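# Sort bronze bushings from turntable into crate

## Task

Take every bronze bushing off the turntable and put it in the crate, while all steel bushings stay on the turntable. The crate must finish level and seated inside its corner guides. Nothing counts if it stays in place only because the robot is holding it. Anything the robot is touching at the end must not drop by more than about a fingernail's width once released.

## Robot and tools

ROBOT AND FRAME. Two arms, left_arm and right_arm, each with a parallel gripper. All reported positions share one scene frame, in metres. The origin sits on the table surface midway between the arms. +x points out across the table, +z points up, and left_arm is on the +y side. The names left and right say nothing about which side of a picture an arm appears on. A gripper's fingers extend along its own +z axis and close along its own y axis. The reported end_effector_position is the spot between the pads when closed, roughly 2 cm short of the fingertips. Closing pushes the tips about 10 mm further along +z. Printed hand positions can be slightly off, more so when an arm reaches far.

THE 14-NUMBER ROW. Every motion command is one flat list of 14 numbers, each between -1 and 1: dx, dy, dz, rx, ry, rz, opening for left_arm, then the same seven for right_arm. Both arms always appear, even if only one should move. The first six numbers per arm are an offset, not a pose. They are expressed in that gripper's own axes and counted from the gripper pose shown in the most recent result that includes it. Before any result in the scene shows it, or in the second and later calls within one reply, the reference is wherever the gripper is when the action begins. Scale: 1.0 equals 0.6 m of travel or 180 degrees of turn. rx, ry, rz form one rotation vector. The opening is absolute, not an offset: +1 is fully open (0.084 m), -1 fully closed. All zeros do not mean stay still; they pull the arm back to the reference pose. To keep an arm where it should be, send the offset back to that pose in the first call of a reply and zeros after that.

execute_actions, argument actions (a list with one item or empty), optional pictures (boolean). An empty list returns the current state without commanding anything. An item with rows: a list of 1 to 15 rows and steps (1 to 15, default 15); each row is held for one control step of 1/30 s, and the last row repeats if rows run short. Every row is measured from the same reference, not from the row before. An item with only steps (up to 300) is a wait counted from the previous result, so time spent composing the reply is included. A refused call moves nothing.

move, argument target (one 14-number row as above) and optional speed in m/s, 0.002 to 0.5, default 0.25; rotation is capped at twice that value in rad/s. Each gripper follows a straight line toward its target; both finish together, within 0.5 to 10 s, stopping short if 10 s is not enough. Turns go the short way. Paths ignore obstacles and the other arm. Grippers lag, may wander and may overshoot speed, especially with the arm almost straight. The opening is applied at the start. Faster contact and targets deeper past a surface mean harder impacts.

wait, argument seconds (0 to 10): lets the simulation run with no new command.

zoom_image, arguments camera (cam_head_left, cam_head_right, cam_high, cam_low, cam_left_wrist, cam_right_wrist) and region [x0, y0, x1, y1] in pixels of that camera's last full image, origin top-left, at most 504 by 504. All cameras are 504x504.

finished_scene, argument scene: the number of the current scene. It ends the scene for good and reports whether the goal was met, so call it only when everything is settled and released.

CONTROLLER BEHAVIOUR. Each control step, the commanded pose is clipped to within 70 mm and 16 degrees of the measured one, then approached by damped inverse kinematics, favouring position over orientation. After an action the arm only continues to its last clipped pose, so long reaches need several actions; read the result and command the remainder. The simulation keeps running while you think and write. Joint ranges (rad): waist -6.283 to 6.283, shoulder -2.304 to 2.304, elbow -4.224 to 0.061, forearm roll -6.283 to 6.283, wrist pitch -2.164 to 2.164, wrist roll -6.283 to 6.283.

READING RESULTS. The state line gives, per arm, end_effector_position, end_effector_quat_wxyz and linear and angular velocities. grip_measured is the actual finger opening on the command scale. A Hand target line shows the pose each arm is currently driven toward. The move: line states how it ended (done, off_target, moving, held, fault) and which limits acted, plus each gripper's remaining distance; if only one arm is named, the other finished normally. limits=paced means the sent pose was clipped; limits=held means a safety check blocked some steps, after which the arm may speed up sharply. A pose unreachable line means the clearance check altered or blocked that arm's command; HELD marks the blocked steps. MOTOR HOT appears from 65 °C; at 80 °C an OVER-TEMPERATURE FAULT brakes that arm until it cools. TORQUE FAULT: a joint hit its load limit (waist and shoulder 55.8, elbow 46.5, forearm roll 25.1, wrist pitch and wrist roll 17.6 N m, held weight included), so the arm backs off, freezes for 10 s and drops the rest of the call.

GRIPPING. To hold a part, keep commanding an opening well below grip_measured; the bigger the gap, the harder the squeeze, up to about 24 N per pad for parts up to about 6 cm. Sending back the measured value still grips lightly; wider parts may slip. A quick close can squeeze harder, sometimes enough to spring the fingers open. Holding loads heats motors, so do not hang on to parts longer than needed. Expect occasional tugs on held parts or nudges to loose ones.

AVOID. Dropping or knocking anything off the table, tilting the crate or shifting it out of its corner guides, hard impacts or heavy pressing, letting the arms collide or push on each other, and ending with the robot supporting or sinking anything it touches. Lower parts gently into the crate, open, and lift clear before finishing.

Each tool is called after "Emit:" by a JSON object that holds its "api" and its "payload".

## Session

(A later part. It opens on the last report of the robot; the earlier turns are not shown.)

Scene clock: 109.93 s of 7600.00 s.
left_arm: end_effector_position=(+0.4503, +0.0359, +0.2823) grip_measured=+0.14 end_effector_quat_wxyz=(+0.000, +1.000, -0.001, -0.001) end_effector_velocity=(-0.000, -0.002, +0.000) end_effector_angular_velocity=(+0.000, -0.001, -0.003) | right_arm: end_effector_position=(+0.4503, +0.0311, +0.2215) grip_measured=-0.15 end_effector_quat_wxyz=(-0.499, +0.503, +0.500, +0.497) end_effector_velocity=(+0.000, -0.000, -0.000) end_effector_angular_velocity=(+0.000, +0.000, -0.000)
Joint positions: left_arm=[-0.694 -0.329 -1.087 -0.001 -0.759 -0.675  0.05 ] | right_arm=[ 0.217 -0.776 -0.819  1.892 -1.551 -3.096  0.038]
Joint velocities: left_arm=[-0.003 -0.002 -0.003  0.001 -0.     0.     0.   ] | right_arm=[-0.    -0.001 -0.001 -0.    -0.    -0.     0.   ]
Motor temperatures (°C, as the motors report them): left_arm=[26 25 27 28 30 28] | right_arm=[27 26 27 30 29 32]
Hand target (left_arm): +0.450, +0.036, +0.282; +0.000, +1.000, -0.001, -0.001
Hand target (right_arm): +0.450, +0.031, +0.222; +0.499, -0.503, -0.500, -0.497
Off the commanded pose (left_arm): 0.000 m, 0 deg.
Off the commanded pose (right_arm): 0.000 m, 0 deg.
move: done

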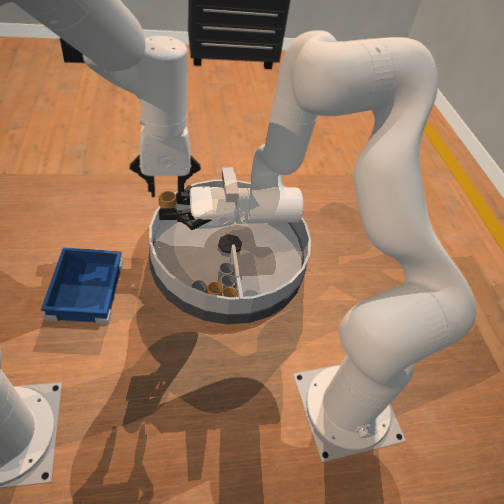

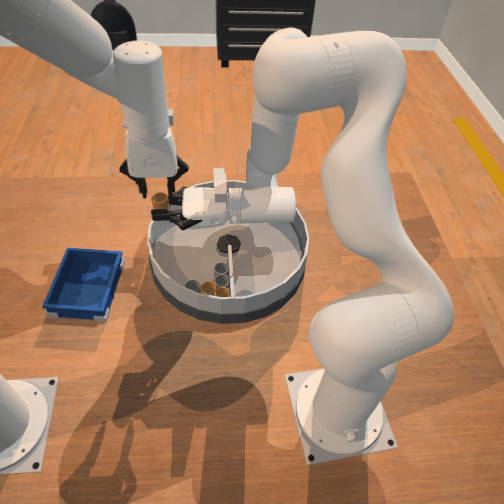

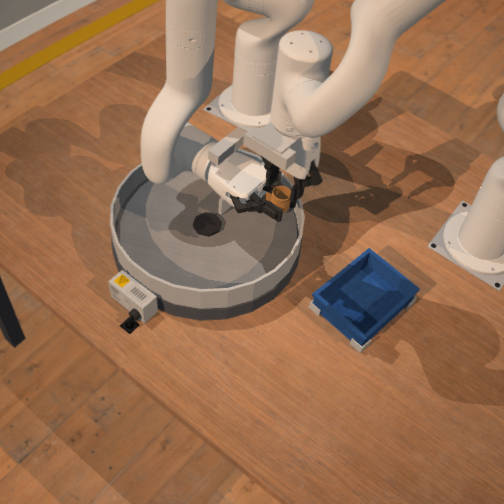

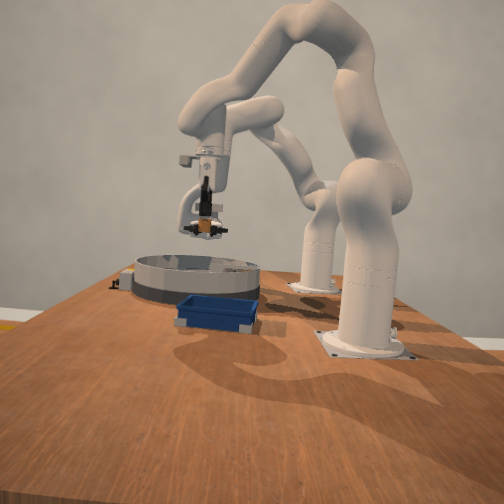

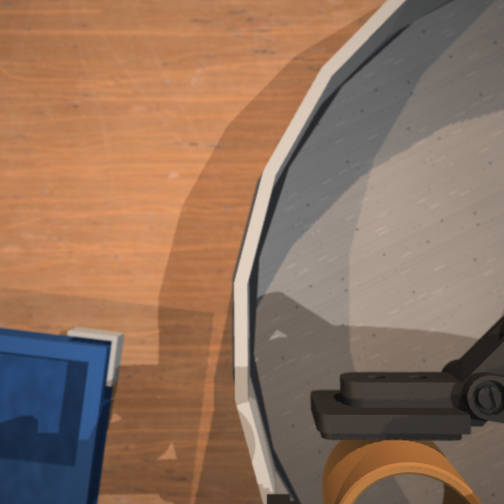

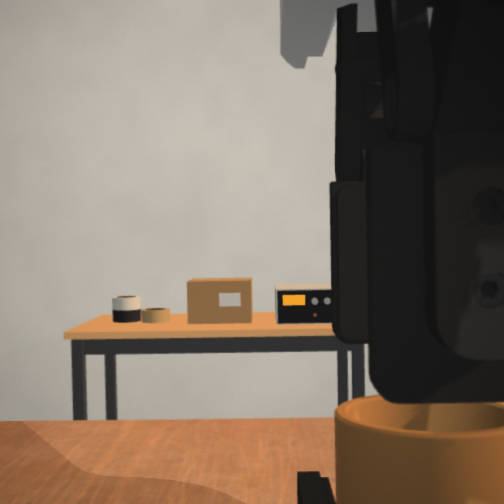

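Emit:
{"api": "move", "payload": {"target": [0,0,0.038,0,0,0,0.15,0,0,0,0,0,0,-1], "speed": 0.05}}

Emit:
{"api": "move", "payload": {"target": [0,0,0,0,0,0,-0.7,0,0,0,0,0,0,-1]}}

Scene clock: 111.83 s of 7600.00 s.
left_arm: end_effector_position=(+0.4503, +0.0359, +0.2598) grip_measured=+0.14 end_effector_quat_wxyz=(+0.000, +1.000, -0.001, -0.001) end_effector_velocity=(+0.000, -0.000, -0.001) end_effector_angular_velocity=(-0.000, -0.001, -0.001) | right_arm: end_effector_position=(+0.4503, +0.0311, +0.2215) grip_measured=-0.15 end_effector_quat_wxyz=(-0.499, +0.503, +0.500, +0.497) end_effector_velocity=(+0.000, +0.000, +0.001) end_effector_angular_velocity=(+0.001, -0.001, -0.000)
Joint positions: left_arm=[-0.695 -0.357 -1.067 -0.001 -0.711 -0.675  0.05 ] | right_arm=[ 0.217 -0.776 -0.819  1.892 -1.551 -3.096  0.038]
Joint velocities: left_arm=[-0.    -0.002  0.001  0.     0.004  0.001  0.   ] | right_arm=[-0.     0.001 -0.     0.    -0.     0.    -0.   ]
Motor temperatures (°C, as the motors report them): left_arm=[26 25 27 28 30 28] | right_arm=[27 26 27 30 29 32]
Hand target (left_arm): +0.450, +0.036, +0.260; +0.000, +1.000, -0.001, -0.001
Hand target (right_arm): +0.450, +0.031, +0.222; +0.499, -0.503, -0.500, -0.497
Off the commanded pose (left_arm): 0.000 m, 0 deg.
Off the commanded pose (right_arm): 0.000 m, 0 deg.
move: done

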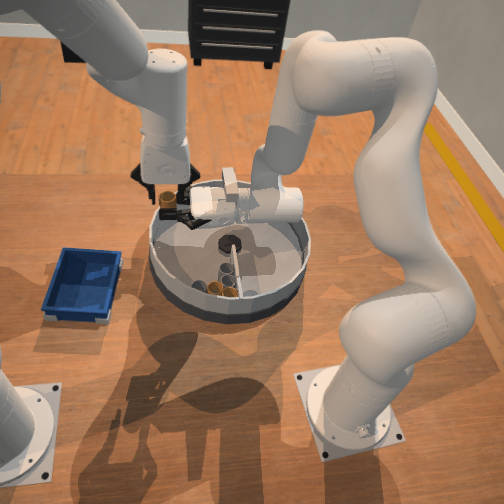

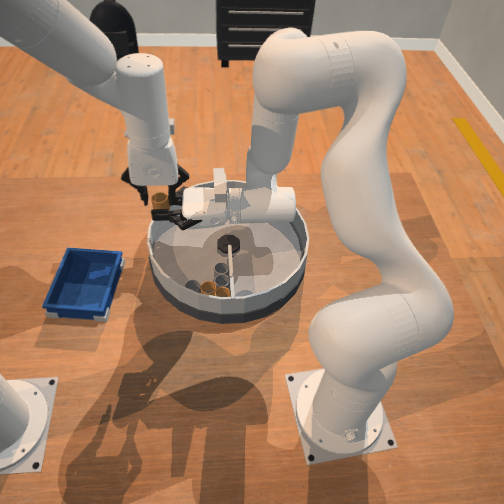

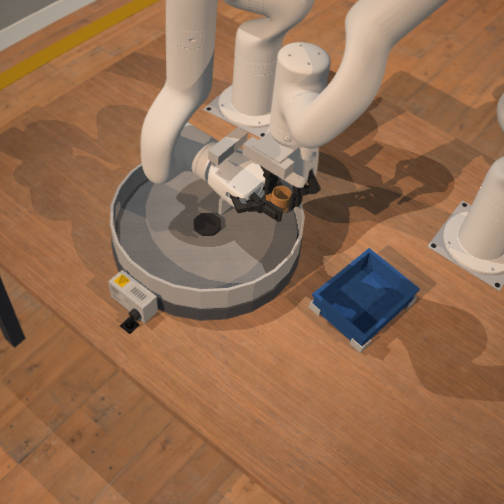

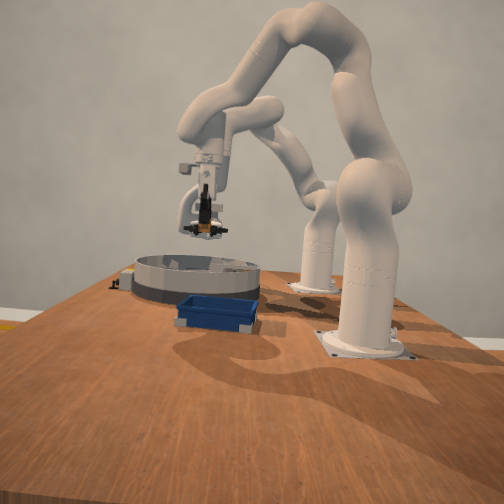

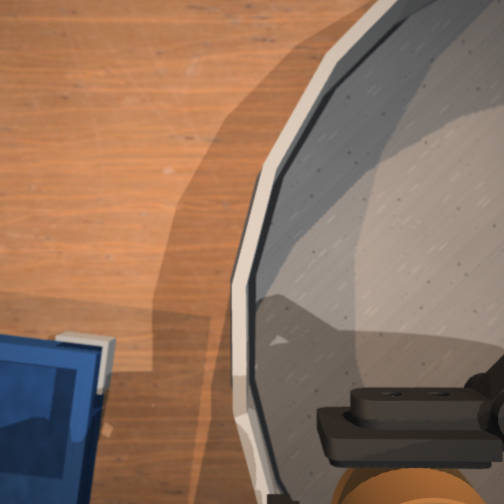

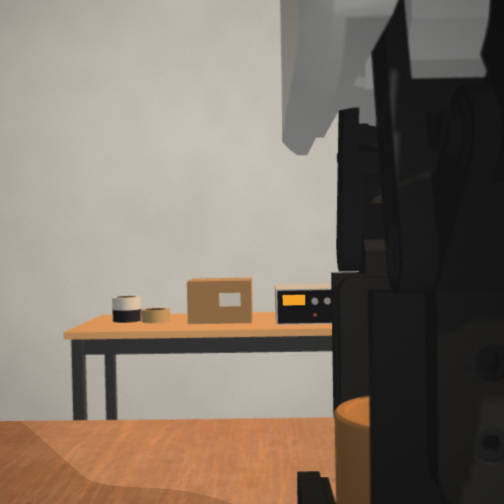

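Scene clock: 112.33 s of 7600.00 s.
left_arm: end_effector_position=(+0.4504, +0.0357, +0.2599) grip_measured=-0.15 end_effector_quat_wxyz=(+0.000, +1.000, -0.001, -0.000) end_effector_velocity=(-0.000, -0.000, -0.000) end_effector_angular_velocity=(-0.000, +0.001, -0.003) | right_arm: end_effector_position=(+0.4503, +0.0312, +0.2215) grip_measured=-0.15 end_effector_quat_wxyz=(-0.499, +0.503, +0.501, +0.497) end_effector_velocity=(+0.000, -0.000, +0.000) end_effector_angular_velocity=(+0.000, -0.001, -0.000)
Joint positions: left_arm=[-0.695 -0.357 -1.067 -0.001 -0.711 -0.675  0.038] | right_arm=[ 0.217 -0.776 -0.819  1.892 -1.55  -3.096  0.038]
Joint velocities: left_arm=[-0.001 -0.     0.    -0.001 -0.     0.003  0.   ] | right_arm=[-0.     0.001  0.    -0.     0.     0.    -0.   ]
Motor temperatures (°C, as the motors report them): left_arm=[26 25 27 28 30 28] | right_arm=[27 26 27 30 29 32]
Hand target (left_arm): +0.450, +0.036, +0.260; +0.000, +1.000, -0.001, -0.001
Hand target (right_arm): +0.450, +0.031, +0.222; +0.499, -0.503, -0.500, -0.497
Off the commanded pose (left_arm): 0.000 m, 0 deg.
Off the commanded pose (right_arm): 0.000 m, 0 deg.
move: done

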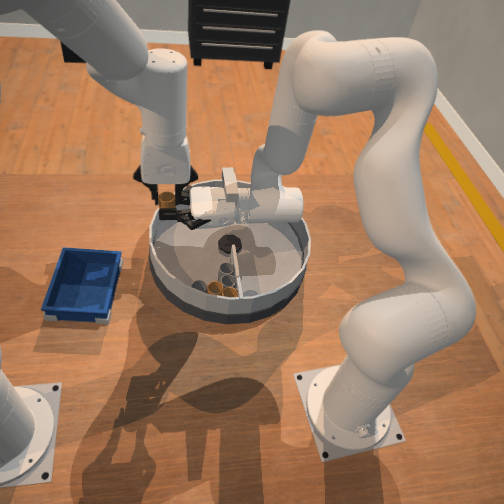

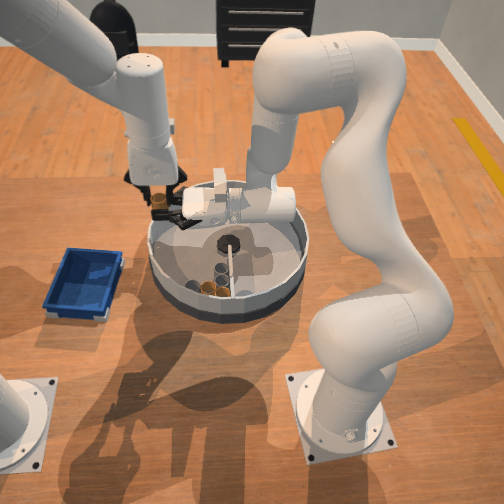

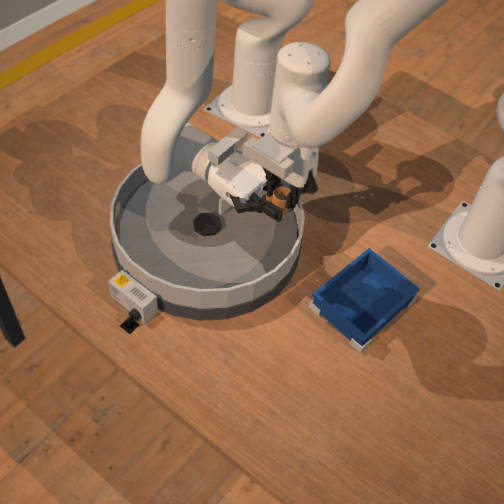

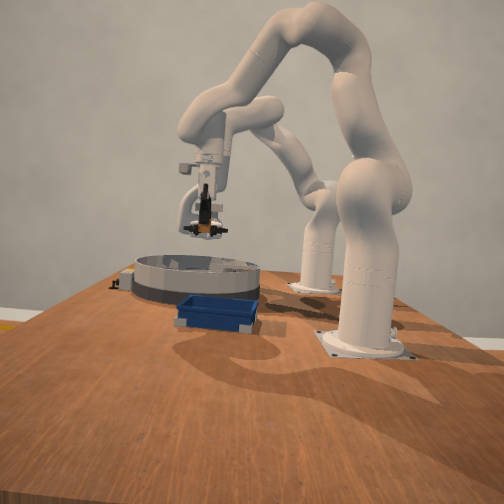

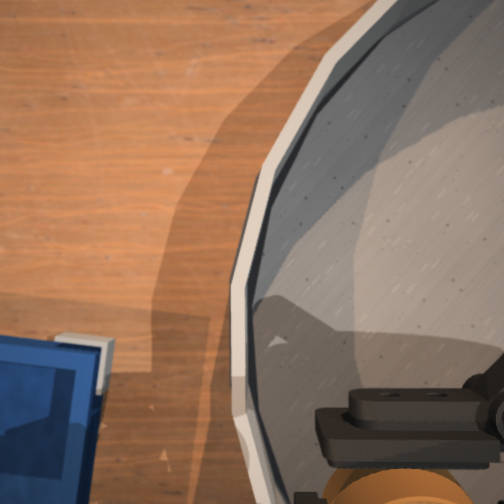

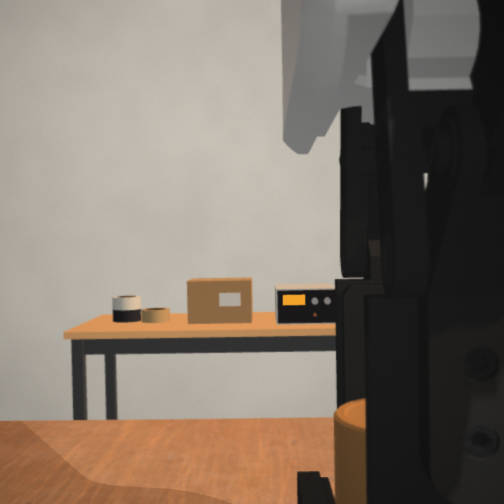

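Emit:
{"api": "move", "payload": {"target": [0,0,0,0,0,0,-0.7,0,0,0,0,0,0,0.5]}}

Emit:
{"api": "move", "payload": {"target": [-0.03,-0.337,0.1,0,0,0,-0.7,0,0,-0.52,0,0,0,0.5], "speed": 0.3}}

Emit:
{"api": "move", "payload": {"target": [0,0,0.25,0,0,0,-0.7,0,0,0,0,0,0,0.5], "speed": 0.15}}

Scene clock: 113.90 s of 7600.00 s.
left_arm: end_effector_position=(+0.4504, +0.0357, +0.2599) grip_measured=-0.15 end_effector_quat_wxyz=(+0.000, +1.000, -0.001, -0.000) end_effector_velocity=(+0.000, +0.000, -0.000) end_effector_angular_velocity=(-0.000, -0.000, +0.001) | right_arm: end_effector_position=(+0.4503, +0.0312, +0.2215) grip_measured=+0.49 end_effector_quat_wxyz=(-0.499, +0.503, +0.501, +0.497) end_effector_velocity=(+0.000, -0.000, -0.000) end_effector_angular_velocity=(-0.000, +0.000, -0.001)
Joint positions: left_arm=[-0.695 -0.357 -1.067 -0.001 -0.711 -0.675  0.038] | right_arm=[ 0.217 -0.776 -0.819  1.892 -1.55  -3.096  0.065]
Joint velocities: left_arm=[ 0.001 -0.    -0.     0.     0.    -0.    -0.   ] | right_arm=[-0.001 -0.    -0.    -0.     0.     0.    -0.   ]
Motor temperatures (°C, as the motors report them): left_arm=[26 25 27 28 30 28] | right_arm=[27 26 27 30 29 32]
Hand target (left_arm): +0.450, +0.036, +0.260; +0.000, +1.000, -0.001, -0.000
Hand target (right_arm): +0.450, +0.031, +0.221; +0.499, -0.503, -0.501, -0.497
Off the commanded pose (left_arm): 0.000 m, 0 deg.
Off the commanded pose (right_arm): 0.000 m, 0 deg.
move: done

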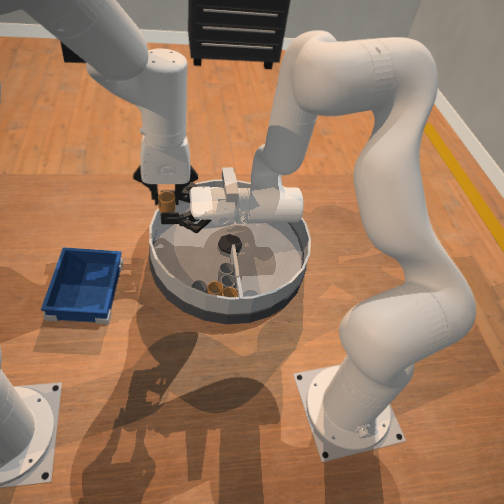

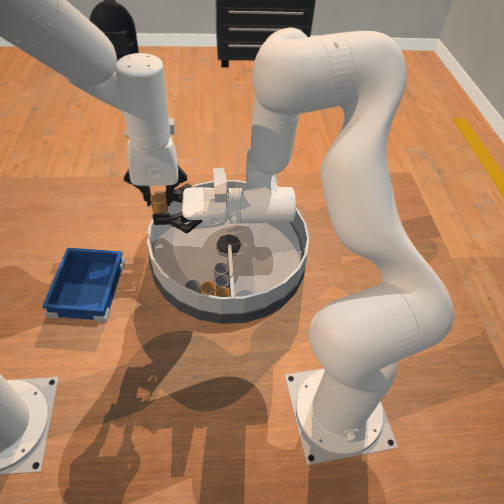

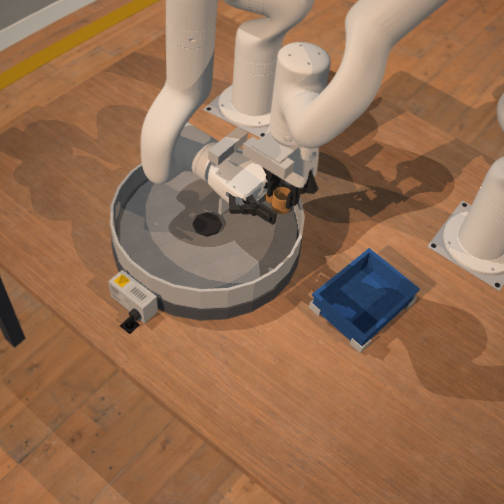

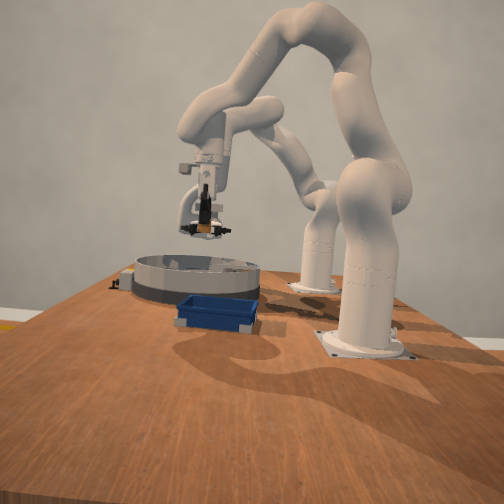

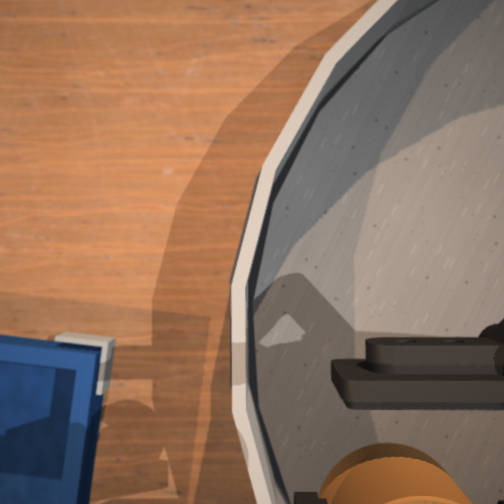

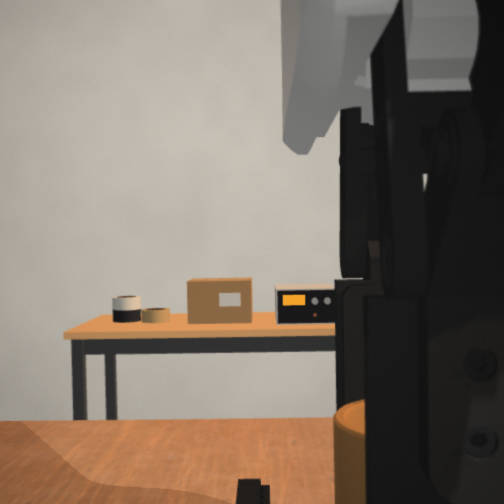

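Scene clock: 115.50 s of 7600.00 s.
left_arm: end_effector_position=(+0.4319, +0.2373, +0.1997) grip_measured=-0.15 end_effector_quat_wxyz=(+0.001, +1.000, -0.001, -0.001) end_effector_velocity=(-0.000, +0.001, -0.000) end_effector_angular_velocity=(+0.000, +0.001, -0.001) | right_arm: end_effector_position=(+0.4499, -0.2800, +0.2238) grip_measured=+0.49 end_effector_quat_wxyz=(-0.500, +0.502, +0.500, +0.498) end_effector_velocity=(+0.000, -0.003, +0.000) end_effector_angular_velocity=(-0.001, -0.002, -0.001)
Joint positions: left_arm=[-0.335 -0.2   -0.7   -0.004 -0.5   -0.313  0.038] | right_arm=[-0.494 -0.783 -0.848  1.182 -1.591 -3.077  0.065]
Joint velocities: left_arm=[0.003 0.    0.002 0.    0.    0.004 0.   ] | right_arm=[-0.005  0.    -0.002 -0.004 -0.001  0.001 -0.   ]
Motor temperatures (°C, as the motors report them): left_arm=[26 25 27 28 30 28] | right_arm=[27 26 27 30 29 32]
Hand target (left_arm): +0.432, +0.237, +0.200; +0.001, +1.000, -0.001, -0.001
Hand target (right_arm): +0.450, -0.280, +0.224; +0.500, -0.502, -0.500, -0.498
Off the commanded pose (left_arm): 0.001 m, 0 deg.
Off the commanded pose (right_arm): 0.001 m, 0 deg.
move: done

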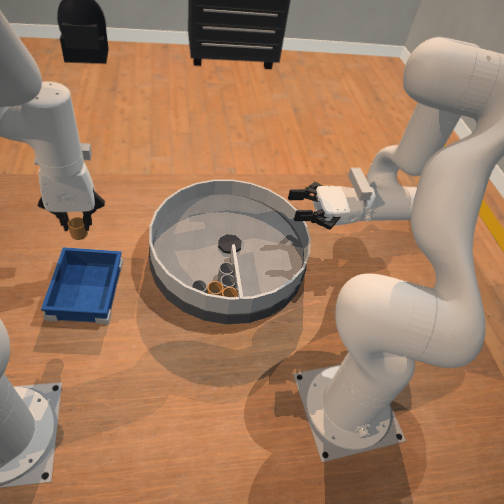

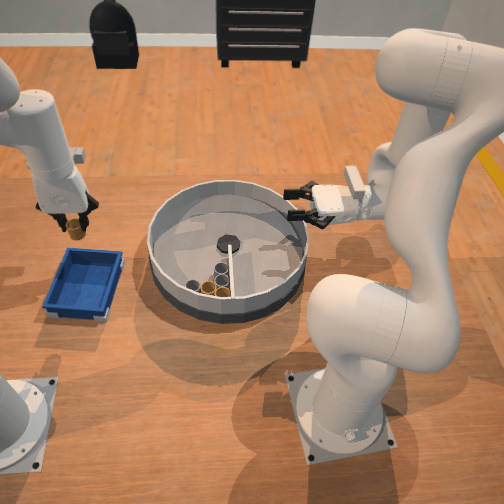

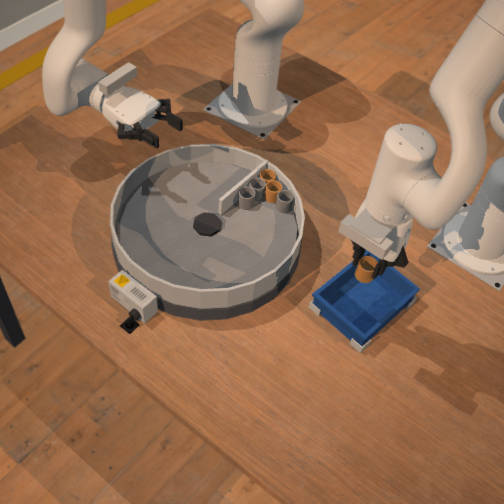

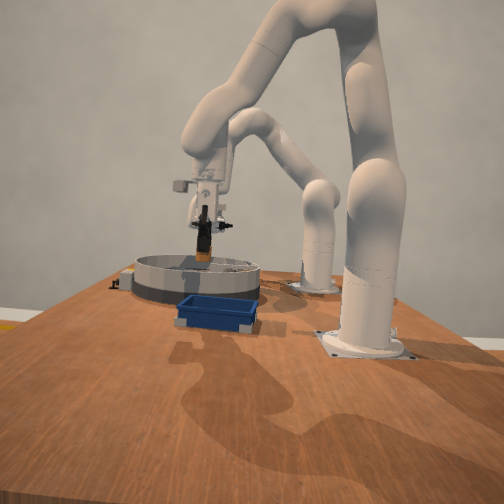

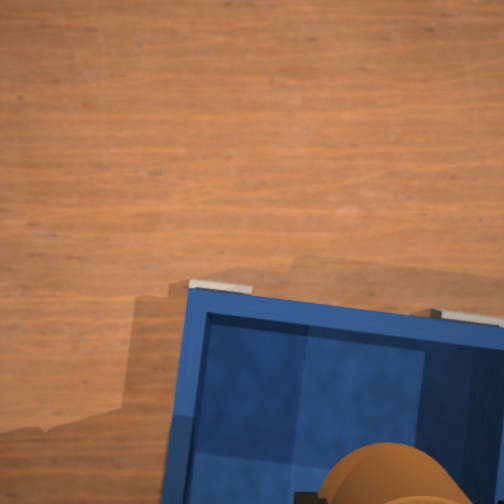

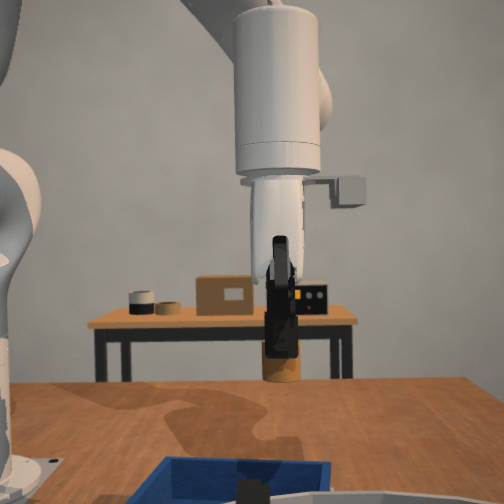

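Scene clock: 116.93 s of 7600.00 s.
left_arm: end_effector_position=(+0.4318, +0.2371, +0.0504) grip_measured=-0.15 end_effector_quat_wxyz=(+0.001, +1.000, -0.001, -0.000) end_effector_velocity=(-0.001, +0.000, -0.002) end_effector_angular_velocity=(+0.000, +0.002, +0.002) | right_arm: end_effector_position=(+0.4499, -0.2800, +0.2238) grip_measured=+0.49 end_effector_quat_wxyz=(-0.500, +0.502, +0.500, +0.498) end_effector_velocity=(+0.000, -0.000, +0.000) end_effector_angular_velocity=(+0.000, -0.000, -0.002)
Joint positions: left_arm=[-0.335 -0.554 -0.694 -0.012 -0.14  -0.304  0.038] | right_arm=[-0.494 -0.783 -0.848  1.182 -1.591 -3.077  0.065]
Joint velocities: left_arm=[-0.    -0.006 -0.001 -0.001  0.004 -0.001  0.   ] | right_arm=[-0.001 -0.    -0.     0.001 -0.    -0.     0.   ]
Motor temperatures (°C, as the motors report them): left_arm=[26 25 27 28 30 28] | right_arm=[27 26 27 30 29 32]
Hand target (left_arm): +0.432, +0.237, +0.050; +0.001, +1.000, -0.001, -0.001
Hand target (right_arm): +0.450, -0.280, +0.224; +0.500, -0.502, -0.500, -0.498
Off the commanded pose (left_arm): 0.001 m, 0 deg.
Off the commanded pose (right_arm): 0.000 m, 0 deg.
move: done

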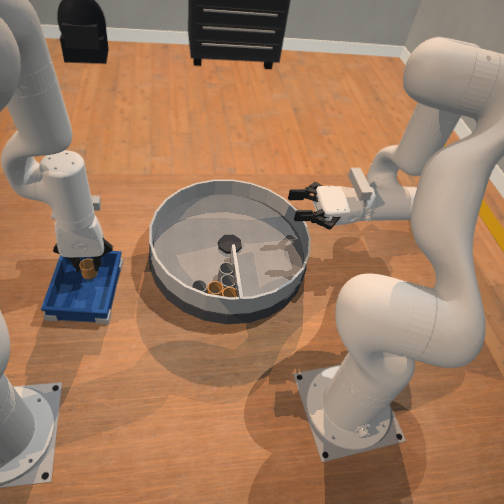

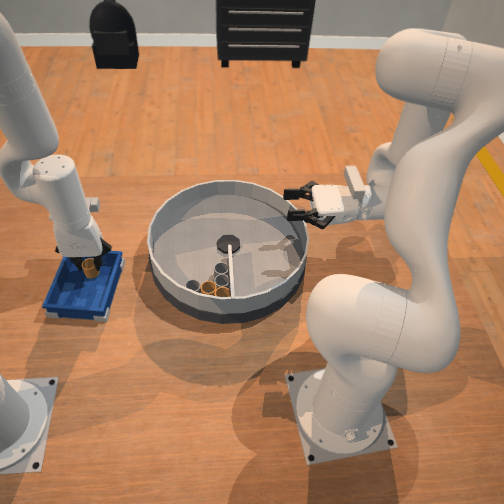

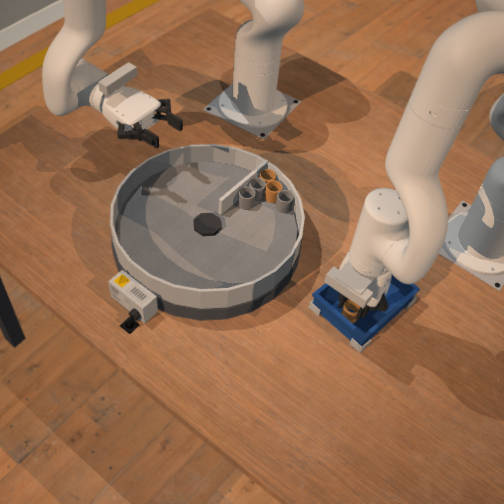

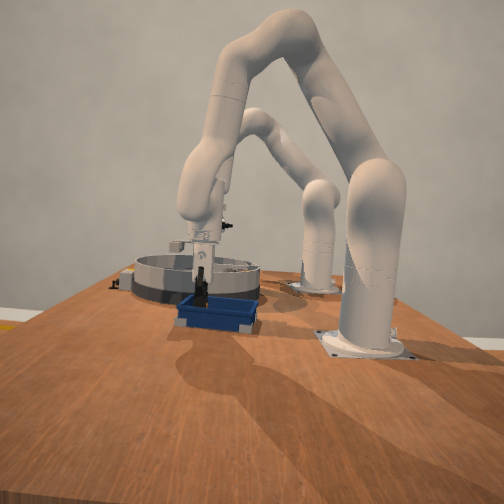

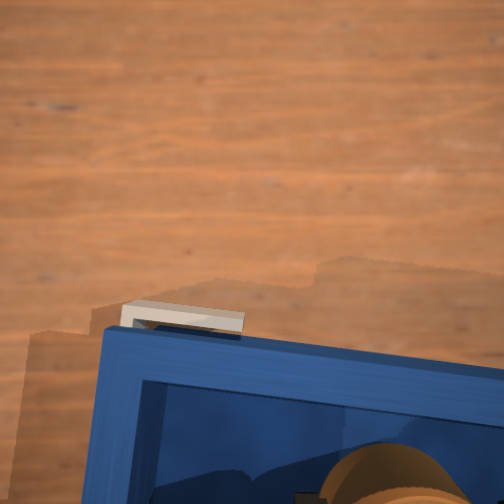

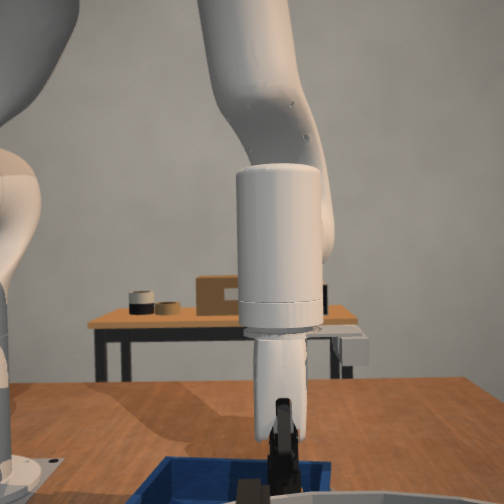

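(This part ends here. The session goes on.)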